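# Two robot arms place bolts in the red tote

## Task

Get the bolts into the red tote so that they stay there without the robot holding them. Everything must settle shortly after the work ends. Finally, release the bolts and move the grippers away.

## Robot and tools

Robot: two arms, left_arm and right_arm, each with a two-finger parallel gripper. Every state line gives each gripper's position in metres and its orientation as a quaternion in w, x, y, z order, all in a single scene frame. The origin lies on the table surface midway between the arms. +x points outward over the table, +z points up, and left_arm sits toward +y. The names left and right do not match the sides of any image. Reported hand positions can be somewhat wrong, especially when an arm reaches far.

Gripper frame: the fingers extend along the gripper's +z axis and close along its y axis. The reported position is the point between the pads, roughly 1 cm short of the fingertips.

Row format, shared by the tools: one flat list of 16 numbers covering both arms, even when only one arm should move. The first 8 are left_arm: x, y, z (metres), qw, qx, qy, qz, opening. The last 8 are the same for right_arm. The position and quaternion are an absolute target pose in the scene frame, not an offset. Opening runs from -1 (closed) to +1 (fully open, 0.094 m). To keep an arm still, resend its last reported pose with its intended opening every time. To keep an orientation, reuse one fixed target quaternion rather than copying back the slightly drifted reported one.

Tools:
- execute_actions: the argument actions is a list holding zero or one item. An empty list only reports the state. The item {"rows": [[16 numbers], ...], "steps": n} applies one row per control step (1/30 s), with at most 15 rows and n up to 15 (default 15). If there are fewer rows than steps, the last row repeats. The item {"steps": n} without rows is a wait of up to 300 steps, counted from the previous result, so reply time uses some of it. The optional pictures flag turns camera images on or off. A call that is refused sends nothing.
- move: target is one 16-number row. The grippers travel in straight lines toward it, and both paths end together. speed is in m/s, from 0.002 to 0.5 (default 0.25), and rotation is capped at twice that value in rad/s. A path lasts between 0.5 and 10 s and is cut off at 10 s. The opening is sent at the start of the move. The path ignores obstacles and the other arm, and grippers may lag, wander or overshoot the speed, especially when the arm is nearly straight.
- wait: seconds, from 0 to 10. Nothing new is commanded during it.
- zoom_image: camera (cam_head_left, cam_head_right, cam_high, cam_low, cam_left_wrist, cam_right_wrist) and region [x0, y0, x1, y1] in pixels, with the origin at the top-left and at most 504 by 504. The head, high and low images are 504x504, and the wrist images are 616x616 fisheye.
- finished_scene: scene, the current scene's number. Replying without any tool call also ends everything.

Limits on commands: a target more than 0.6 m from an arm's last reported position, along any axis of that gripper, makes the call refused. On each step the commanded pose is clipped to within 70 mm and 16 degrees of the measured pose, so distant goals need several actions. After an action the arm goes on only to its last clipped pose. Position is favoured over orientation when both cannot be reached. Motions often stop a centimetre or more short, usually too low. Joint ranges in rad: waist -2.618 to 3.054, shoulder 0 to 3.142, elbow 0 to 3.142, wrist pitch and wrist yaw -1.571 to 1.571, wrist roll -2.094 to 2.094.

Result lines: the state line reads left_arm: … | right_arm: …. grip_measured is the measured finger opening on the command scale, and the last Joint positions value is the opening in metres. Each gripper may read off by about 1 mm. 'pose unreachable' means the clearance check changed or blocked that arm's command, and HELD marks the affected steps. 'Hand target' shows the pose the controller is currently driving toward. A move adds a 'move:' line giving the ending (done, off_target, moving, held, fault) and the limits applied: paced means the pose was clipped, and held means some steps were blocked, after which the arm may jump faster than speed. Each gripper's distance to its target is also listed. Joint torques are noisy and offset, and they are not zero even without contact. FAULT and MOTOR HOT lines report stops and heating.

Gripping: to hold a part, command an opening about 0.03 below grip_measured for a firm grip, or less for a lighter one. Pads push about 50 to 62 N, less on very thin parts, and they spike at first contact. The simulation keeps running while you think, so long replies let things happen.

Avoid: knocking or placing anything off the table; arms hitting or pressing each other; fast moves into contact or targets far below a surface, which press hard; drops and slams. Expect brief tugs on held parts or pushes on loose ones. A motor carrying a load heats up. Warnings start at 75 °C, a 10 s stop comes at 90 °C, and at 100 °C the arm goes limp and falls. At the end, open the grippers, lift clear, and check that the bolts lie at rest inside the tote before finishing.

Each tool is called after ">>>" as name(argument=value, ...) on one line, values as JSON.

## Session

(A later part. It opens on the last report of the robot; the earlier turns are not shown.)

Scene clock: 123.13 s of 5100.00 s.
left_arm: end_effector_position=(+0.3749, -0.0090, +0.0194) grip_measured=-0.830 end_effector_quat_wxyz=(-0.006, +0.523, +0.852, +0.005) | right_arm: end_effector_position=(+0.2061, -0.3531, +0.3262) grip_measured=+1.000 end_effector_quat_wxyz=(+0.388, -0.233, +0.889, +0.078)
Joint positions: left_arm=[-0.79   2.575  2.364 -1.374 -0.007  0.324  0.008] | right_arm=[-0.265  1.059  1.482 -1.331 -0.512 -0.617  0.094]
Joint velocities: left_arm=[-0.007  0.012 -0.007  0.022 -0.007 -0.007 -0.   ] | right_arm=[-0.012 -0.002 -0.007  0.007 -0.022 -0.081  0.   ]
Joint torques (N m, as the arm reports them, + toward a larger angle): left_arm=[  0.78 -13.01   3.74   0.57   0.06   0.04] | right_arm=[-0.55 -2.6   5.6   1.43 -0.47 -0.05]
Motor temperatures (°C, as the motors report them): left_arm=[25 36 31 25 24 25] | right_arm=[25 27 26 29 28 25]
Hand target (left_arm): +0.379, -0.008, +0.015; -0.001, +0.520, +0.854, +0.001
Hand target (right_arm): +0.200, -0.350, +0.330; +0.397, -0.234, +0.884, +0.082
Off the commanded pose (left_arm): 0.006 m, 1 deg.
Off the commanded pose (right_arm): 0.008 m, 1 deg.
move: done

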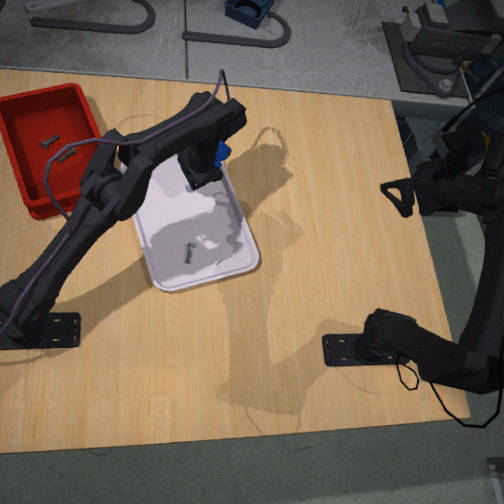

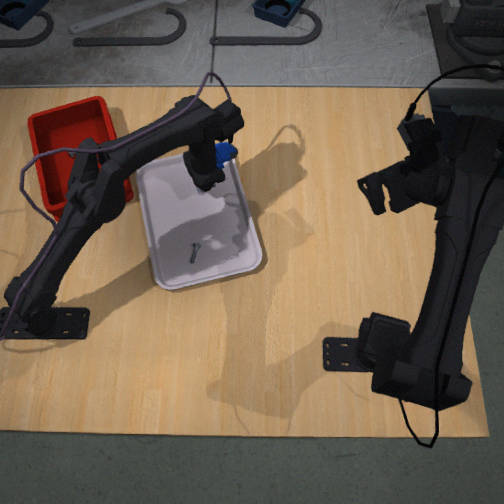

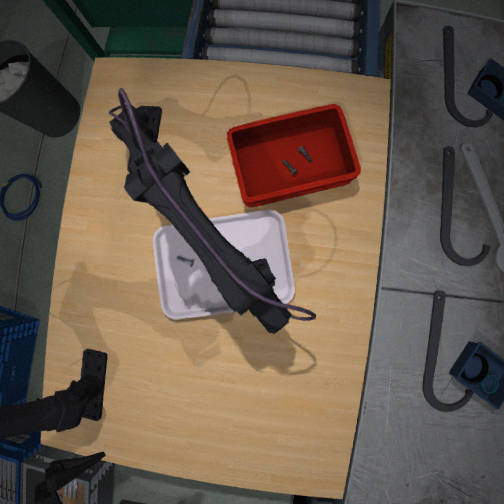

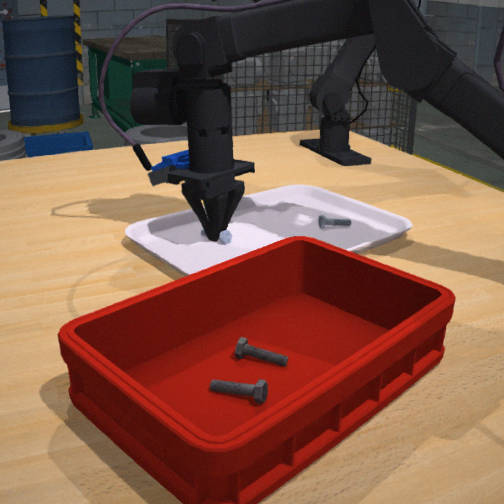

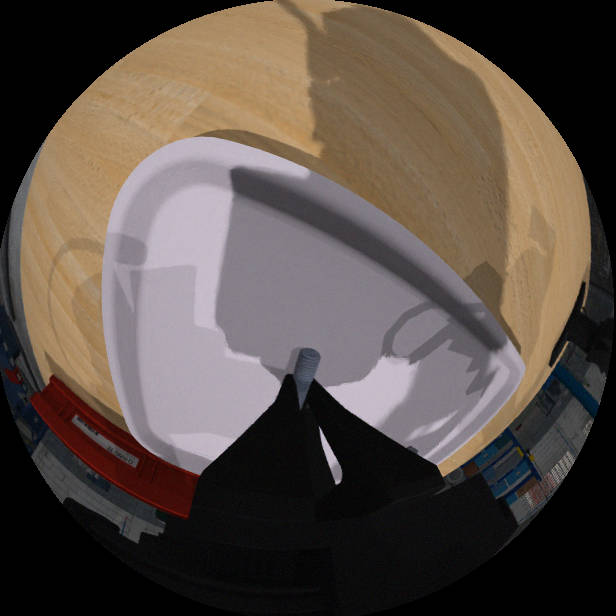

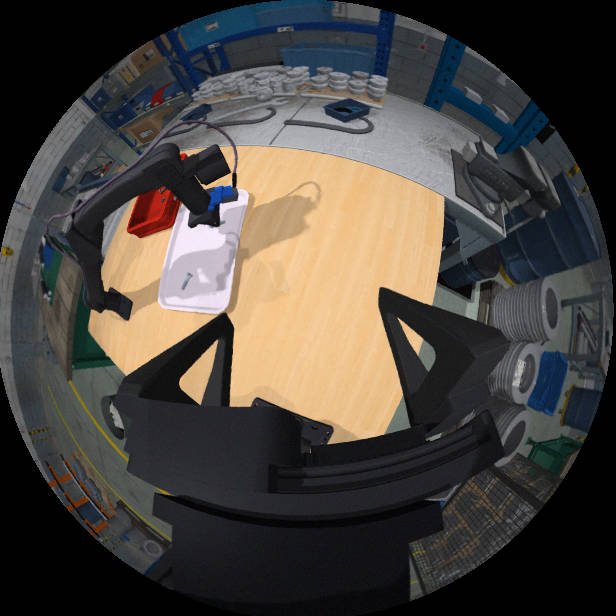

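>>> move(target=[0.38,0.08,0.14,0,0.52,0.854,0,-0.885,0.2,-0.35,0.33,0.397,-0.234,0.884,0.082,1])

>>> move(target=[0.405,0.27,0.145,0,0.38,0.92,0,-0.885,0.2,-0.35,0.33,0.397,-0.234,0.884,0.082,1])

>>> move(target=[0.405,0.27,0.028,0,0.38,0.92,0,-0.885,0.2,-0.35,0.33,0.397,-0.234,0.884,0.082,1], speed=0.15)

>>> move(target=[0.405,0.27,0.028,0,0.38,0.92,0,-0.4,0.2,-0.35,0.33,0.397,-0.234,0.884,0.082,1])

>>> move(target=[0.39,0.26,0.15,0,0.38,0.92,0,-0.4,0.2,-0.35,0.33,0.397,-0.234,0.884,0.082,1])

>>> move(target=[0.28,0.12,0.14,0,0.19,0.98,0,-0.2,0.2,-0.35,0.33,0.397,-0.234,0.884,0.082,1])

>>> move(target=[0.207,0.016,0.04,0,0.19,0.98,0,-0.2,0.2,-0.35,0.33,0.397,-0.234,0.884,0.082,1])

Scene clock: 138.00 s of 5100.00 s.
left_arm: end_effector_position=(+0.3839, +0.0788, +0.1320) grip_measured=-0.859 end_effector_quat_wxyz=(+0.015, +0.517, +0.856, +0.003) | right_arm: end_effector_position=(+0.2061, -0.3531, +0.3262) grip_measured=+1.000 end_effector_quat_wxyz=(+0.388, -0.233, +0.889, +0.078)
Joint positions: left_arm=[-0.634  2.269  2.268 -1.54  -0.008  0.466  0.007] | right_arm=[-0.265  1.059  1.482 -1.331 -0.512 -0.617  0.094]
Joint velocities: left_arm=[-0.007 -0.022 -0.002 -0.037 -0.007  0.066 -0.001] | right_arm=[-0.007 -0.002 -0.007 -0.051  0.022 -0.022  0.   ]
Joint torques (N m, as the arm reports them, + toward a larger angle): left_arm=[  0.09 -12.5    5.81   0.08   0.03   0.04] | right_arm=[-0.62 -2.61  5.64  1.4  -0.46 -0.09]
Motor temperatures (°C, as the motors report them): left_arm=[25 37 30 25 24 25] | right_arm=[25 27 26 29 28 25]
Hand target (left_arm): +0.379, +0.081, +0.139; +0.014, +0.520, +0.854, +0.001
Hand target (right_arm): +0.200, -0.350, +0.330; +0.397, -0.234, +0.884, +0.082
Off the commanded pose (left_arm): 0.009 m, 2 deg.
Off the commanded pose (right_arm): 0.008 m, 1 deg.
joint sent to its limit (left arm) — the command would take joint 4 (wrist pitch) past its lower limit, so that joint was sent only as far as its limit.
After step 90, 10.77 s passed at rest.
move: done

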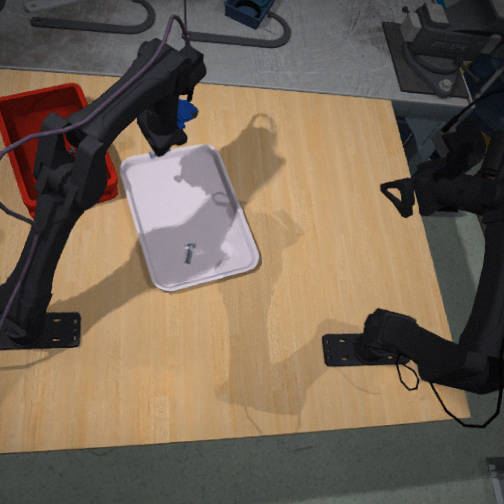

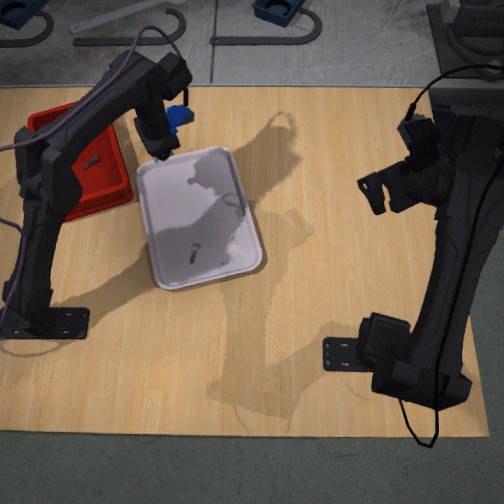

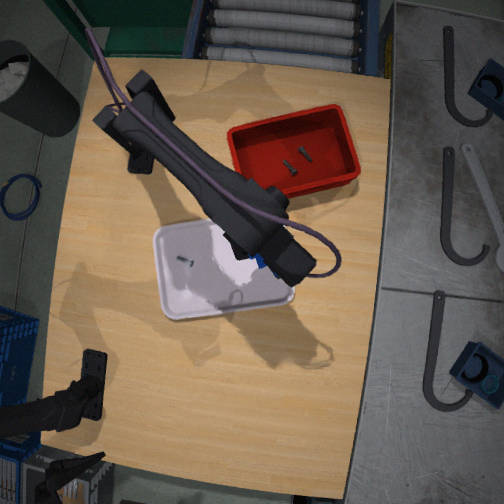

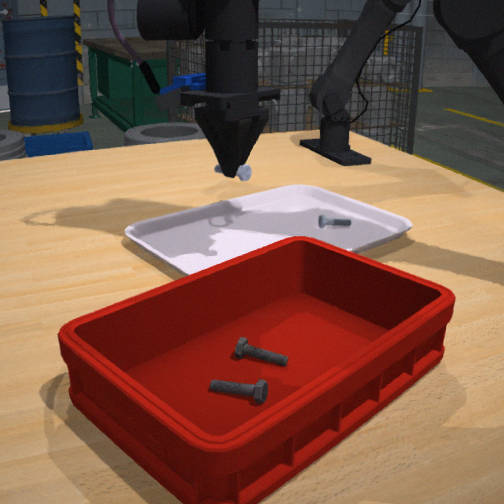

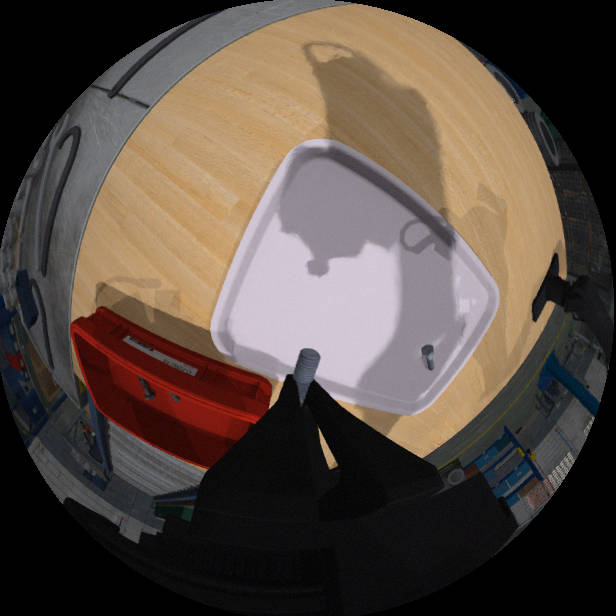

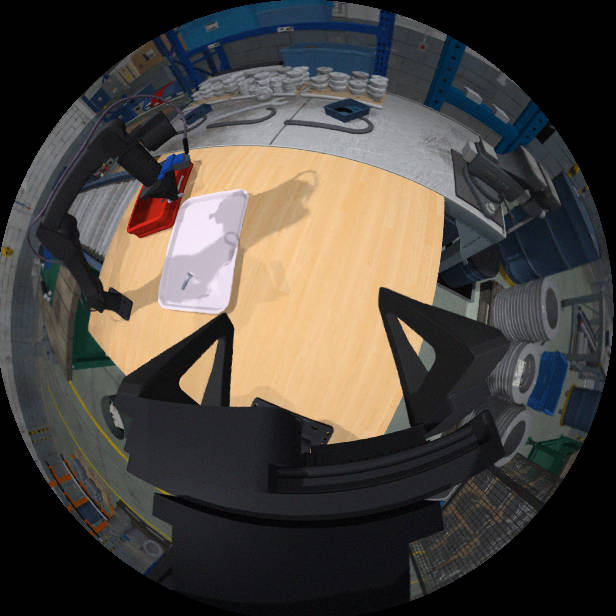

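Scene clock: 139.27 s of 5100.00 s.
left_arm: end_effector_position=(+0.4043, +0.2748, +0.1324) grip_measured=-0.859 end_effector_quat_wxyz=(-0.020, +0.375, +0.927, +0.001) | right_arm: end_effector_position=(+0.2061, -0.3531, +0.3262) grip_measured=+1.000 end_effector_quat_wxyz=(+0.388, -0.233, +0.889, +0.078)
Joint positions: left_arm=[-0.174  2.063  1.94  -1.485 -0.011  0.607  0.007] | right_arm=[-0.265  1.059  1.482 -1.331 -0.512 -0.617  0.094]
Joint velocities: left_arm=[ 0.012 -0.032  0.007  0.022 -0.022  0.022 -0.   ] | right_arm=[ 0.017 -0.002 -0.037  0.037 -0.022 -0.037  0.   ]
Joint torques (N m, as the arm reports them, + toward a larger angle): left_arm=[ -0.36 -11.89   5.98   0.25  -0.02   0.07] | right_arm=[-0.62 -2.56  5.62  1.43 -0.45 -0.02]
Motor temperatures (°C, as the motors report them): left_arm=[25 37 30 25 24 25] | right_arm=[25 27 26 29 28 25]
Hand target (left_arm): +0.404, +0.272, +0.144; -0.001, +0.382, +0.924, +0.005
Hand target (right_arm): +0.200, -0.350, +0.330; +0.397, -0.234, +0.884, +0.082
Off the commanded pose (left_arm): 0.013 m, 2 deg.
Off the commanded pose (right_arm): 0.008 m, 1 deg.
move: off_target (left_arm)

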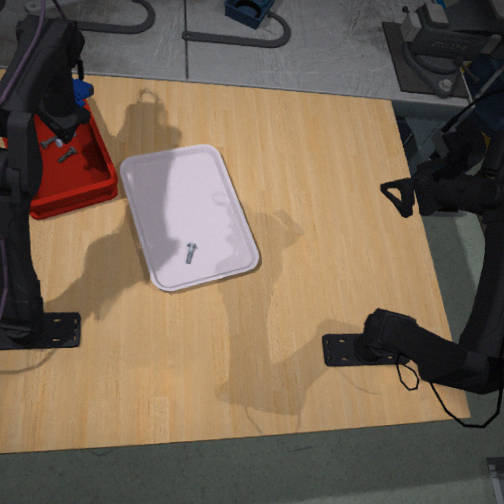

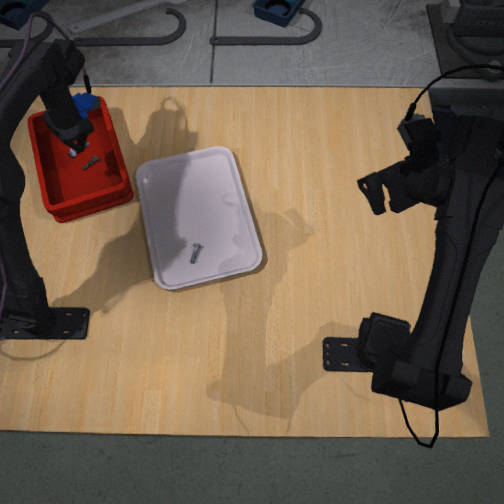

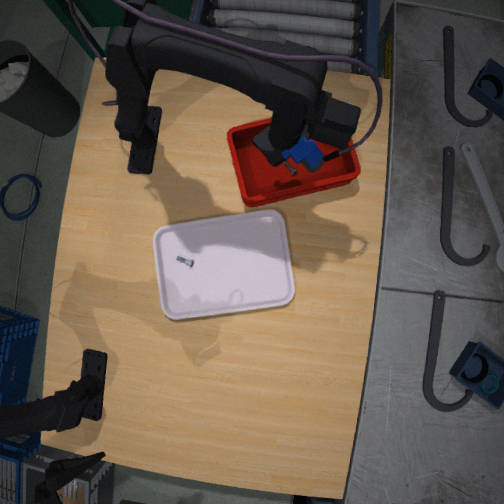

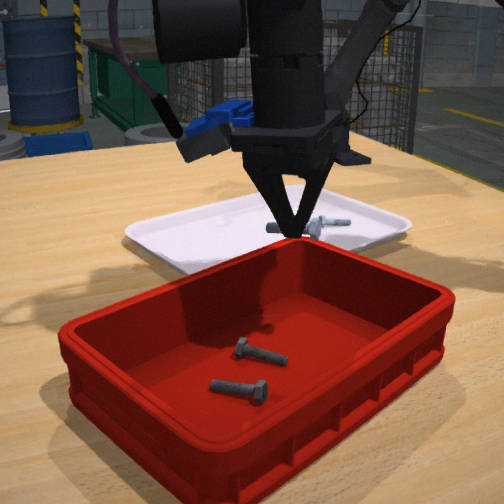

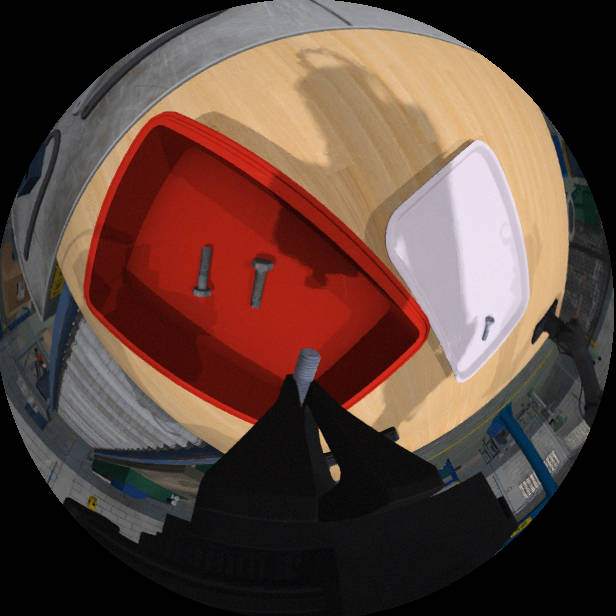

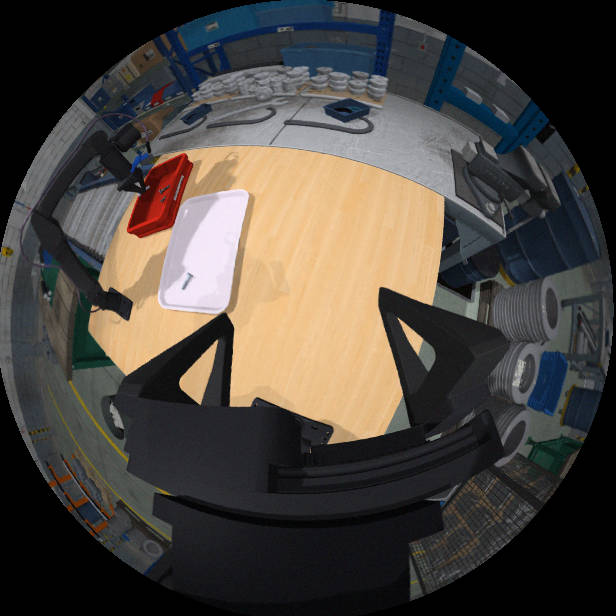

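Scene clock: 140.60 s of 5100.00 s.
left_arm: end_effector_position=(+0.4044, +0.2748, +0.0294) grip_measured=-0.859 end_effector_quat_wxyz=(-0.007, +0.376, +0.927, +0.004) | right_arm: end_effector_position=(+0.2061, -0.3531, +0.3262) grip_measured=+1.000 end_effector_quat_wxyz=(+0.388, -0.233, +0.889, +0.078)
Joint positions: left_arm=[-0.174  2.073  1.543 -1.052 -0.011  0.61   0.007] | right_arm=[-0.265  1.059  1.482 -1.331 -0.512 -0.617  0.094]
Joint velocities: left_arm=[-0.012  0.027 -0.017 -0.007 -0.007  0.066 -0.   ] | right_arm=[-0.002 -0.017 -0.007 -0.007  0.007  0.007  0.   ]
Joint torques (N m, as the arm reports them, + toward a larger angle): left_arm=[-0.49 -9.36  5.65  0.39  0.05  0.04] | right_arm=[-0.54 -2.61  5.68  1.4  -0.45 -0.05]
Motor temperatures (°C, as the motors report them): left_arm=[25 37 30 25 24 25] | right_arm=[25 27 26 29 28 25]
Hand target (left_arm): +0.406, +0.270, +0.028; -0.000, +0.382, +0.924, -0.000
Hand target (right_arm): +0.200, -0.350, +0.330; +0.397, -0.234, +0.884, +0.082
Off the commanded pose (left_arm): 0.005 m, 1 deg.
Off the commanded pose (right_arm): 0.008 m, 1 deg.
move: done

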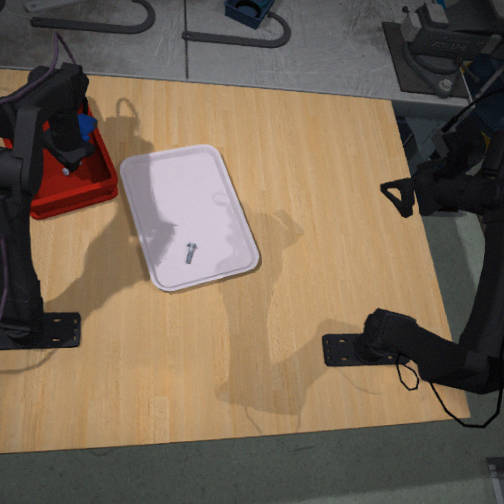

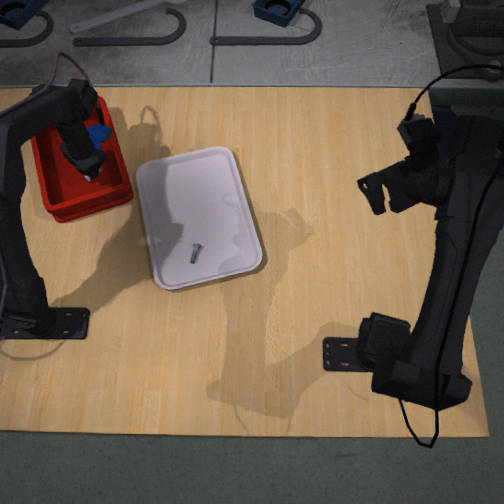

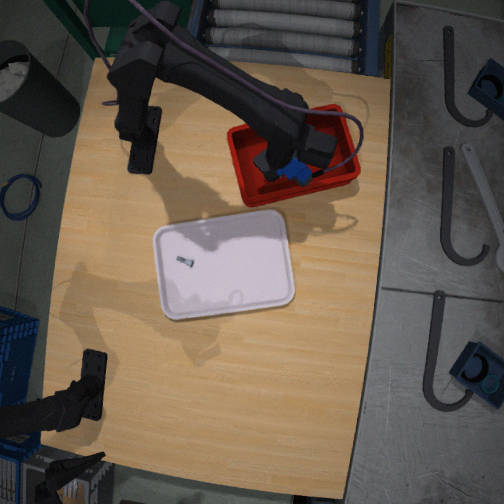

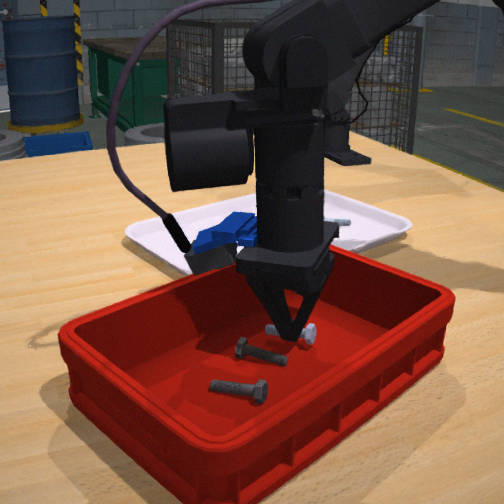

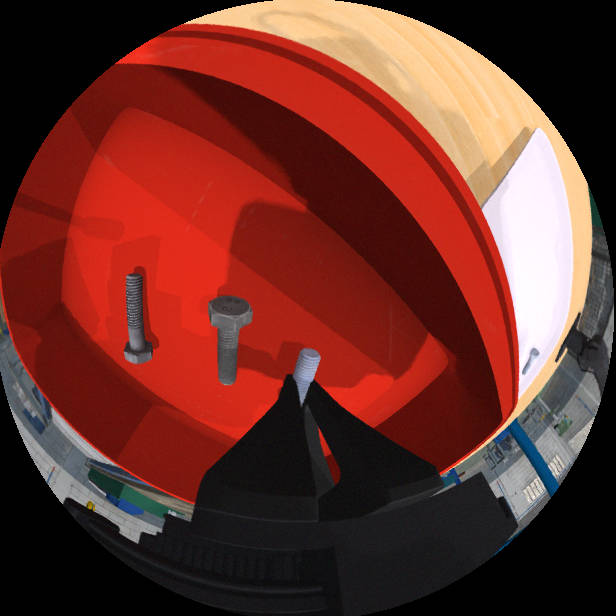

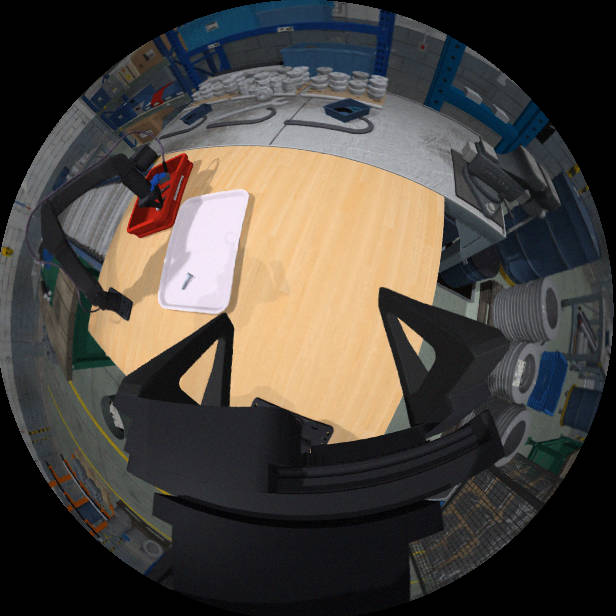

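Scene clock: 141.30 s of 5100.00 s.
left_arm: end_effector_position=(+0.4052, +0.2747, +0.0294) grip_measured=-0.403 end_effector_quat_wxyz=(-0.005, +0.376, +0.927, +0.005) | right_arm: end_effector_position=(+0.2061, -0.3531, +0.3262) grip_measured=+1.000 end_effector_quat_wxyz=(+0.388, -0.233, +0.889, +0.078)
Joint positions: left_arm=[-0.174  2.073  1.543 -1.049 -0.011  0.61   0.028] | right_arm=[-0.265  1.059  1.482 -1.331 -0.512 -0.617  0.094]
Joint velocities: left_arm=[-0.002  0.007 -0.012  0.037  0.007  0.051 -0.001] | right_arm=[-0.007 -0.007  0.017 -0.022  0.037 -0.037  0.   ]
Joint torques (N m, as the arm reports them, + toward a larger angle): left_arm=[-0.6  -9.83  5.18  0.38  0.1   0.1 ] | right_arm=[-0.59 -2.6   5.64  1.42 -0.47 -0.04]
Motor temperatures (°C, as the motors report them): left_arm=[25 37 30 25 24 25] | right_arm=[25 27 26 29 28 25]
Hand target (left_arm): +0.405, +0.270, +0.028; +0.000, +0.382, +0.924, -0.000
Hand target (right_arm): +0.200, -0.350, +0.330; +0.397, -0.234, +0.884, +0.082
Off the commanded pose (left_arm): 0.005 m, 1 deg.
Off the commanded pose (right_arm): 0.008 m, 1 deg.
move: done

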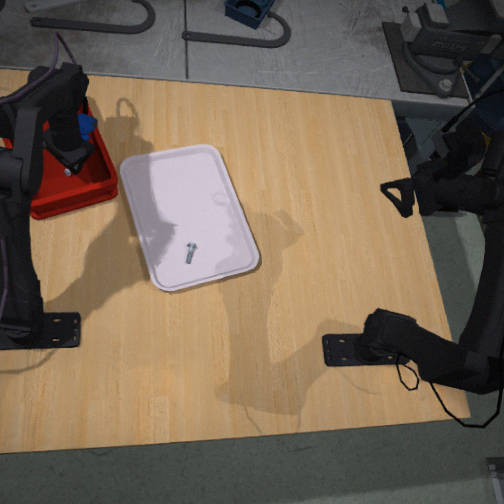

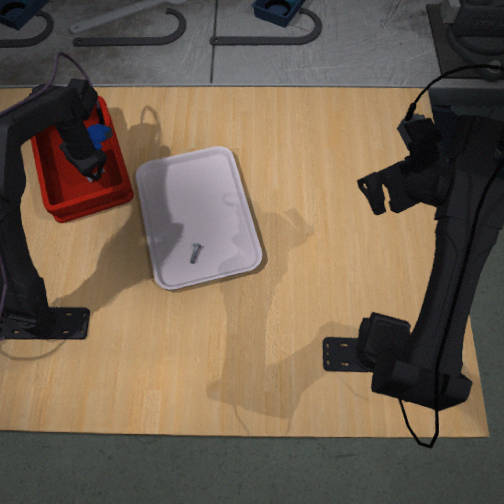

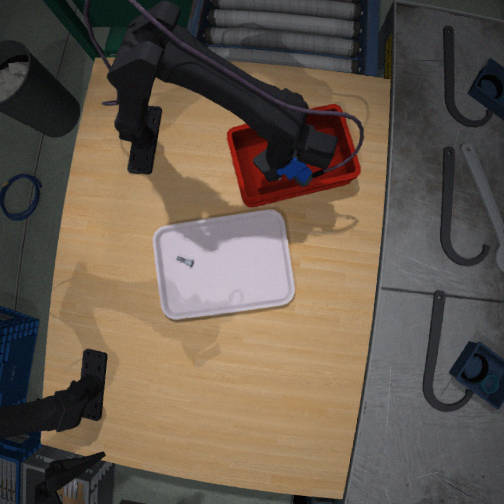

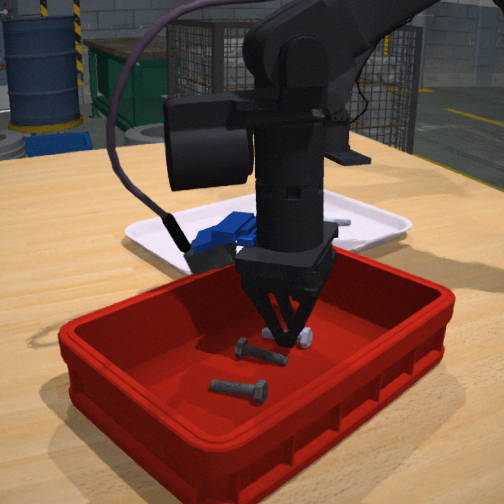

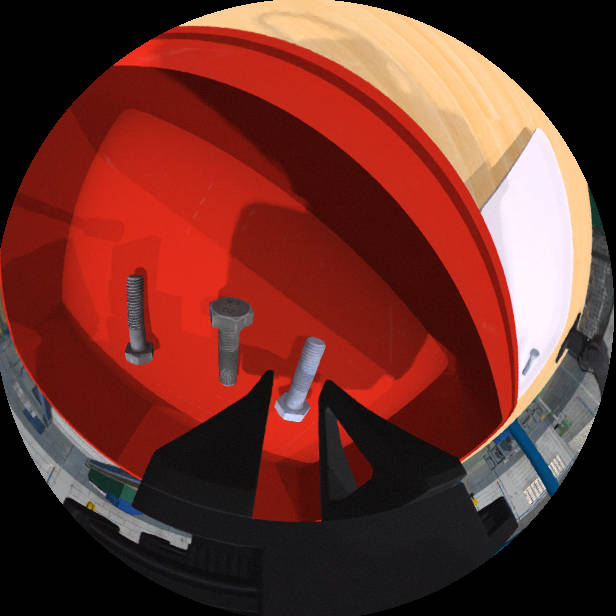

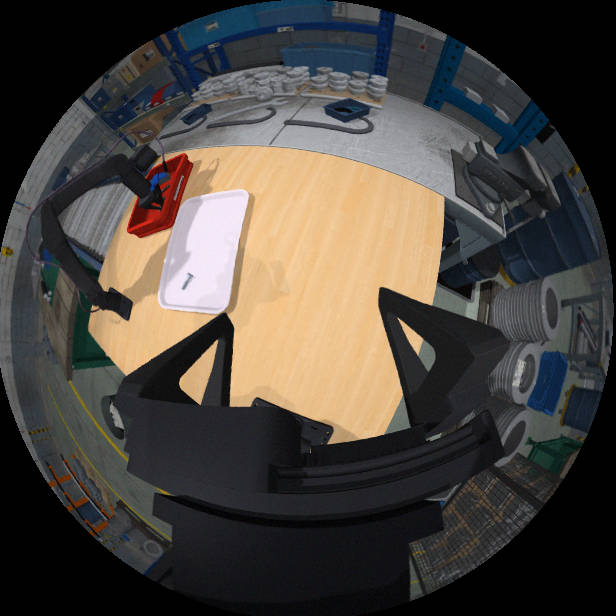

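Scene clock: 142.53 s of 5100.00 s.
left_arm: end_effector_position=(+0.3895, +0.2652, +0.1414) grip_measured=-0.403 end_effector_quat_wxyz=(-0.008, +0.380, +0.925, +0.004) | right_arm: end_effector_position=(+0.2061, -0.3531, +0.3262) grip_measured=+1.000 end_effector_quat_wxyz=(+0.388, -0.233, +0.889, +0.078)
Joint positions: left_arm=[-0.206  1.983  1.86  -1.461 -0.011  0.588  0.028] | right_arm=[-0.265  1.059  1.482 -1.331 -0.512 -0.617  0.094]
Joint velocities: left_arm=[ 0.012  0.002 -0.002 -0.154 -0.022 -0.022  0.   ] | right_arm=[-0.007  0.012 -0.017 -0.037 -0.022  0.007  0.   ]
Joint torques (N m, as the arm reports them, + toward a larger angle): left_arm=[-0.41 -9.39  8.72 -0.01  0.09 -0.07] | right_arm=[-0.63 -2.59  5.69  1.45 -0.46 -0.06]
Motor temperatures (°C, as the motors report them): left_arm=[25 37 30 25 24 25] | right_arm=[25 27 26 29 28 25]
Hand target (left_arm): +0.389, +0.260, +0.150; +0.000, +0.382, +0.924, -0.000
Hand target (right_arm): +0.200, -0.350, +0.330; +0.397, -0.234, +0.884, +0.082
Off the commanded pose (left_arm): 0.010 m, 1 deg.
Off the commanded pose (right_arm): 0.008 m, 1 deg.
move: done

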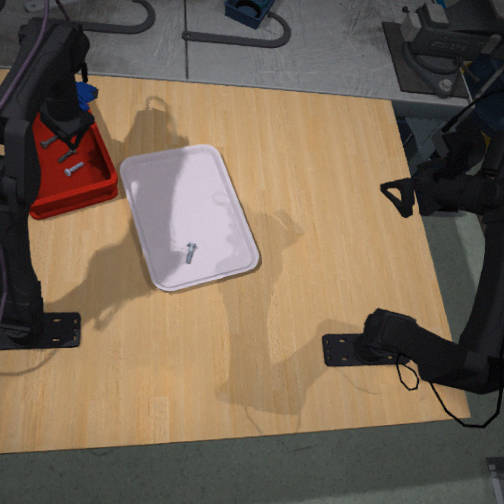

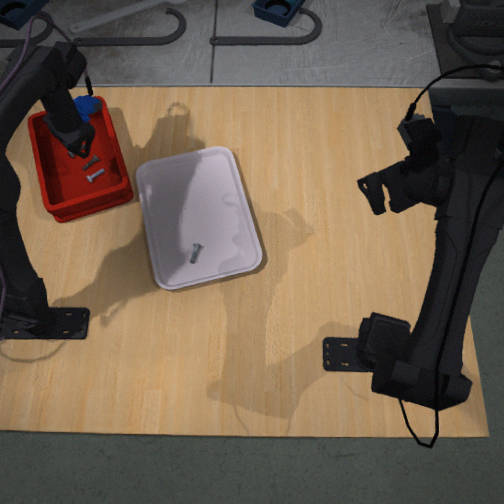

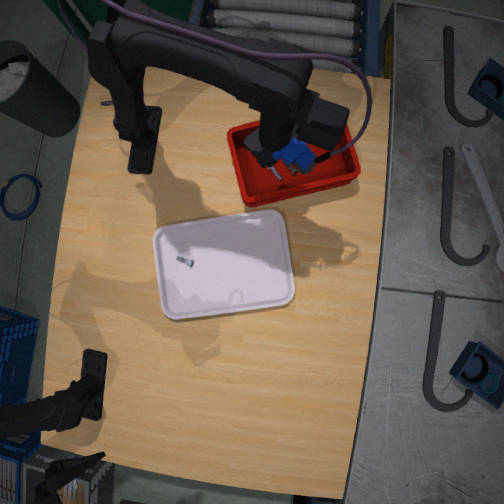

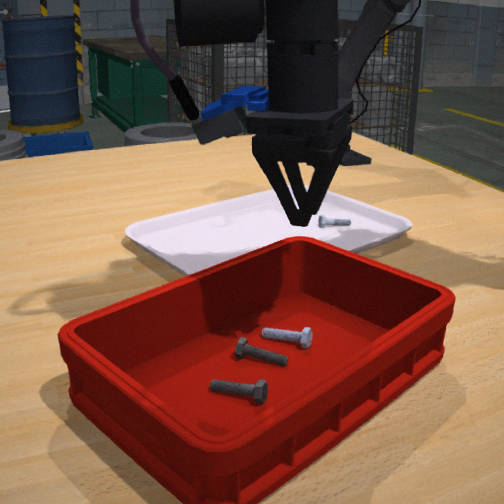

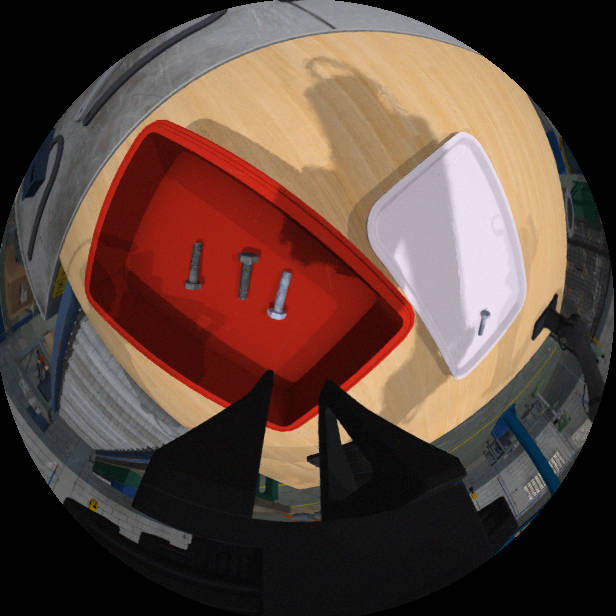

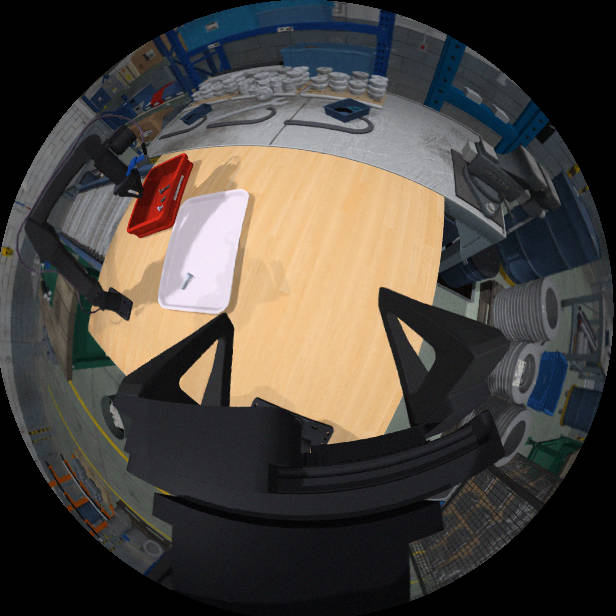

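Scene clock: 144.03 s of 5100.00 s.
left_arm: end_effector_position=(+0.2792, +0.1165, +0.1310) grip_measured=-0.203 end_effector_quat_wxyz=(-0.020, +0.194, +0.981, +0.001) | right_arm: end_effector_position=(+0.2061, -0.3531, +0.3262) grip_measured=+1.000 end_effector_quat_wxyz=(+0.388, -0.233, +0.889, +0.078)
Joint positions: left_arm=[-0.71   1.851  1.639 -1.395  0.018 -0.305  0.037] | right_arm=[-0.265  1.059  1.482 -1.331 -0.512 -0.617  0.094]
Joint velocities: left_arm=[ 0.002 -0.007 -0.007 -0.022 -0.022  0.081  0.001] | right_arm=[-0.007 -0.017  0.022  0.007  0.139 -0.066  0.   ]
Joint torques (N m, as the arm reports them, + toward a larger angle): left_arm=[  0.1  -10.38   5.37   0.33  -0.12  -0.08] | right_arm=[-0.59 -2.51  5.68  1.42 -0.45 -0.06]
Motor temperatures (°C, as the motors report them): left_arm=[25 36 30 25 24 25] | right_arm=[25 27 26 29 28 25]
Hand target (left_arm): +0.281, +0.117, +0.140; -0.001, +0.190, +0.982, -0.006
Hand target (right_arm): +0.200, -0.350, +0.330; +0.397, -0.234, +0.884, +0.082
Off the commanded pose (left_arm): 0.010 m, 2 deg.
Off the commanded pose (right_arm): 0.008 m, 1 deg.
move: done

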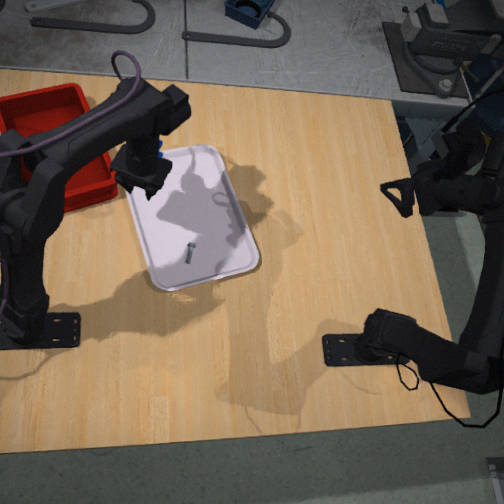

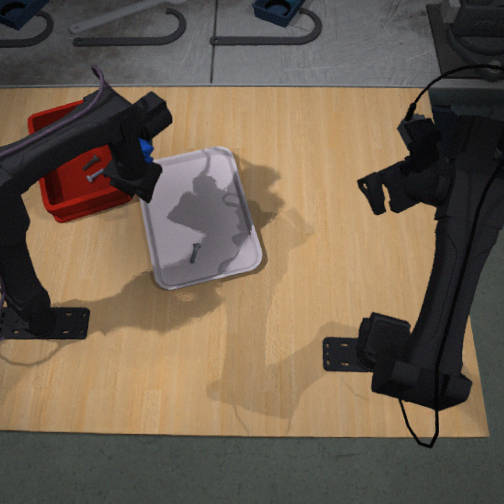

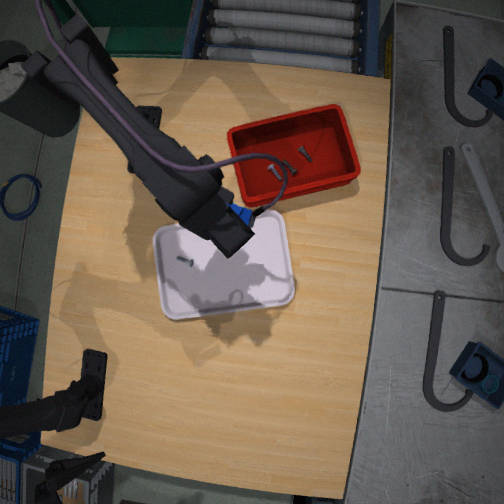

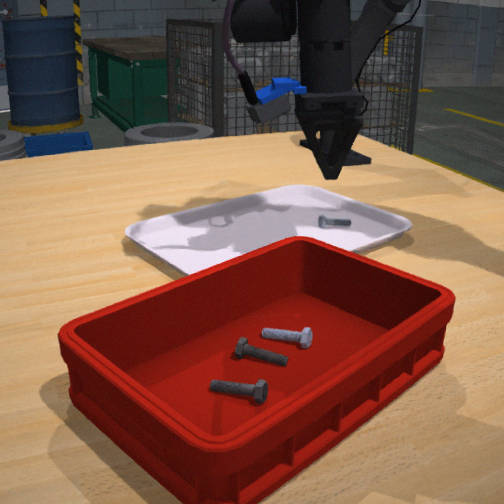

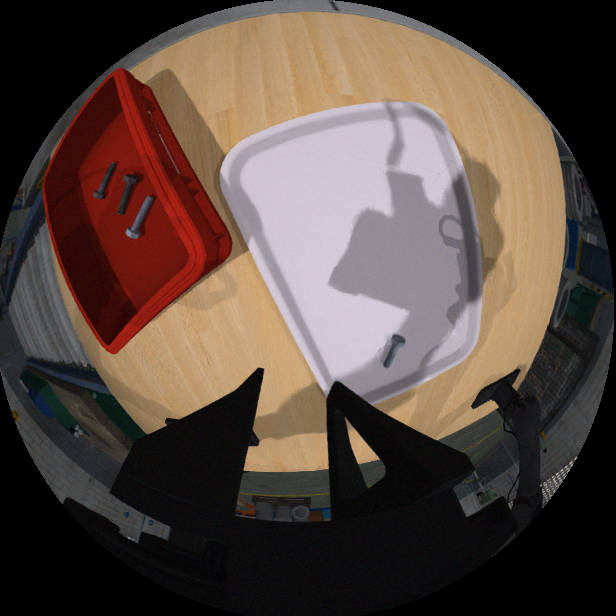

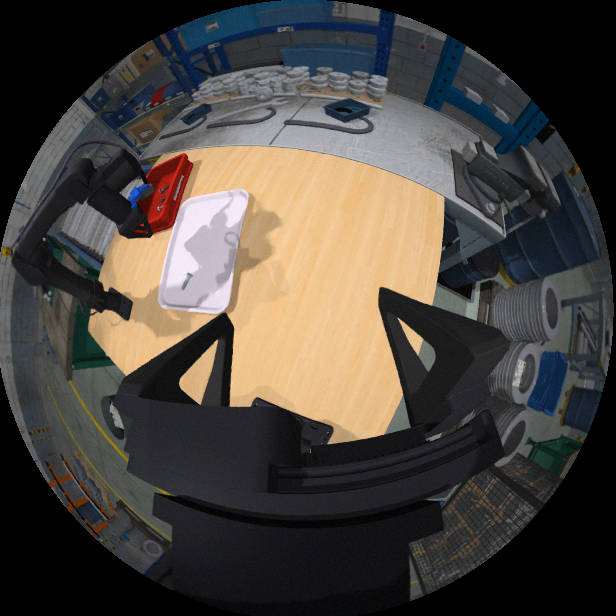

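Scene clock: 145.27 s of 5100.00 s.
left_arm: end_effector_position=(+0.2038, +0.0146, +0.0405) grip_measured=-0.203 end_effector_quat_wxyz=(-0.010, +0.195, +0.981, -0.002) | right_arm: end_effector_position=(+0.2061, -0.3531, +0.3262) grip_measured=+1.000 end_effector_quat_wxyz=(+0.388, -0.233, +0.889, +0.078)
Joint positions: left_arm=[-1.062  1.991  1.467 -1.058  0.018 -0.657  0.037] | right_arm=[-0.265  1.059  1.482 -1.331 -0.512 -0.617  0.094]
Joint velocities: left_arm=[-0.017  0.002 -0.017 -0.007 -0.095 -0.022  0.001] | right_arm=[-0.007 -0.007 -0.007  0.022  0.022  0.022  0.   ]
Joint torques (N m, as the arm reports them, + toward a larger angle): left_arm=[ 0.14 -8.9   5.66  0.36 -0.06 -0.03] | right_arm=[-0.53 -2.58  5.71  1.43 -0.46 -0.06]
Motor temperatures (°C, as the motors report them): left_arm=[25 36 30 25 24 25] | right_arm=[25 27 26 29 28 25]
Hand target (left_arm): +0.207, +0.014, +0.040; -0.002, +0.190, +0.982, -0.003
Hand target (right_arm): +0.200, -0.350, +0.330; +0.397, -0.234, +0.884, +0.082
Off the commanded pose (left_arm): 0.003 m, 1 deg.
Off the commanded pose (right_arm): 0.008 m, 1 deg.
move: done

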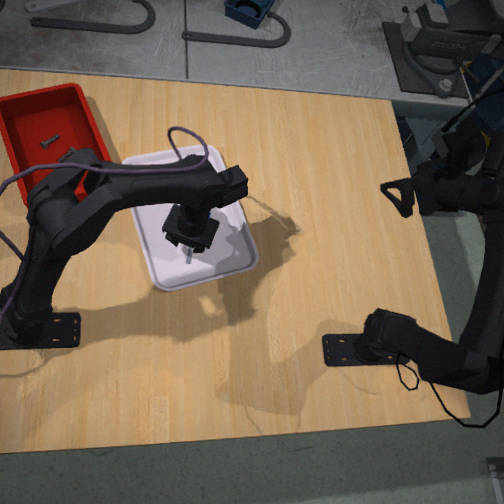

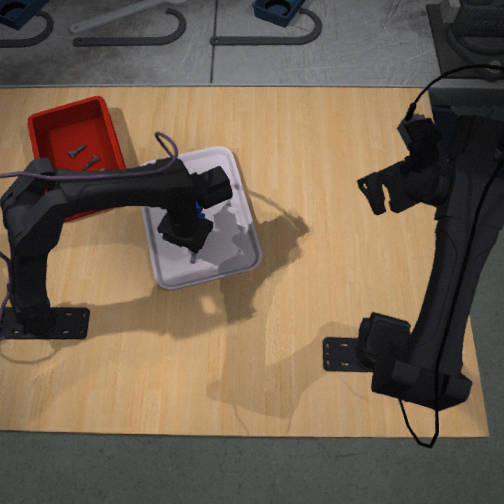

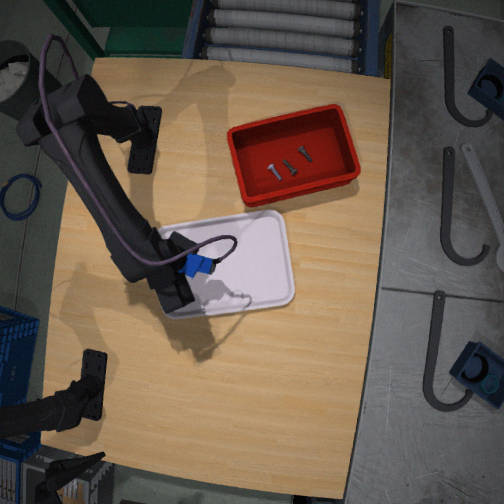

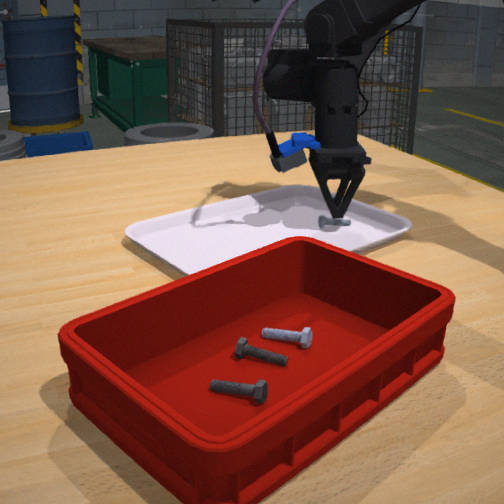

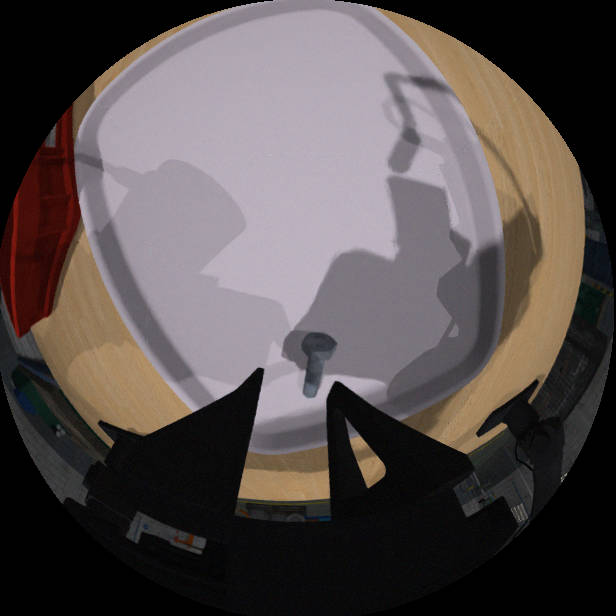

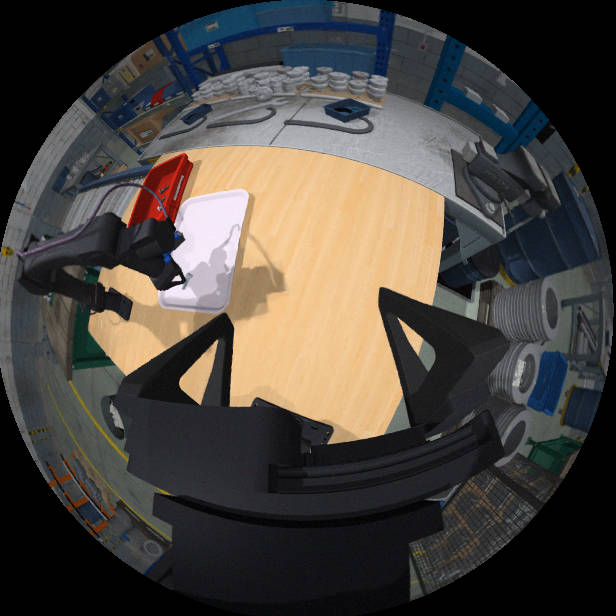

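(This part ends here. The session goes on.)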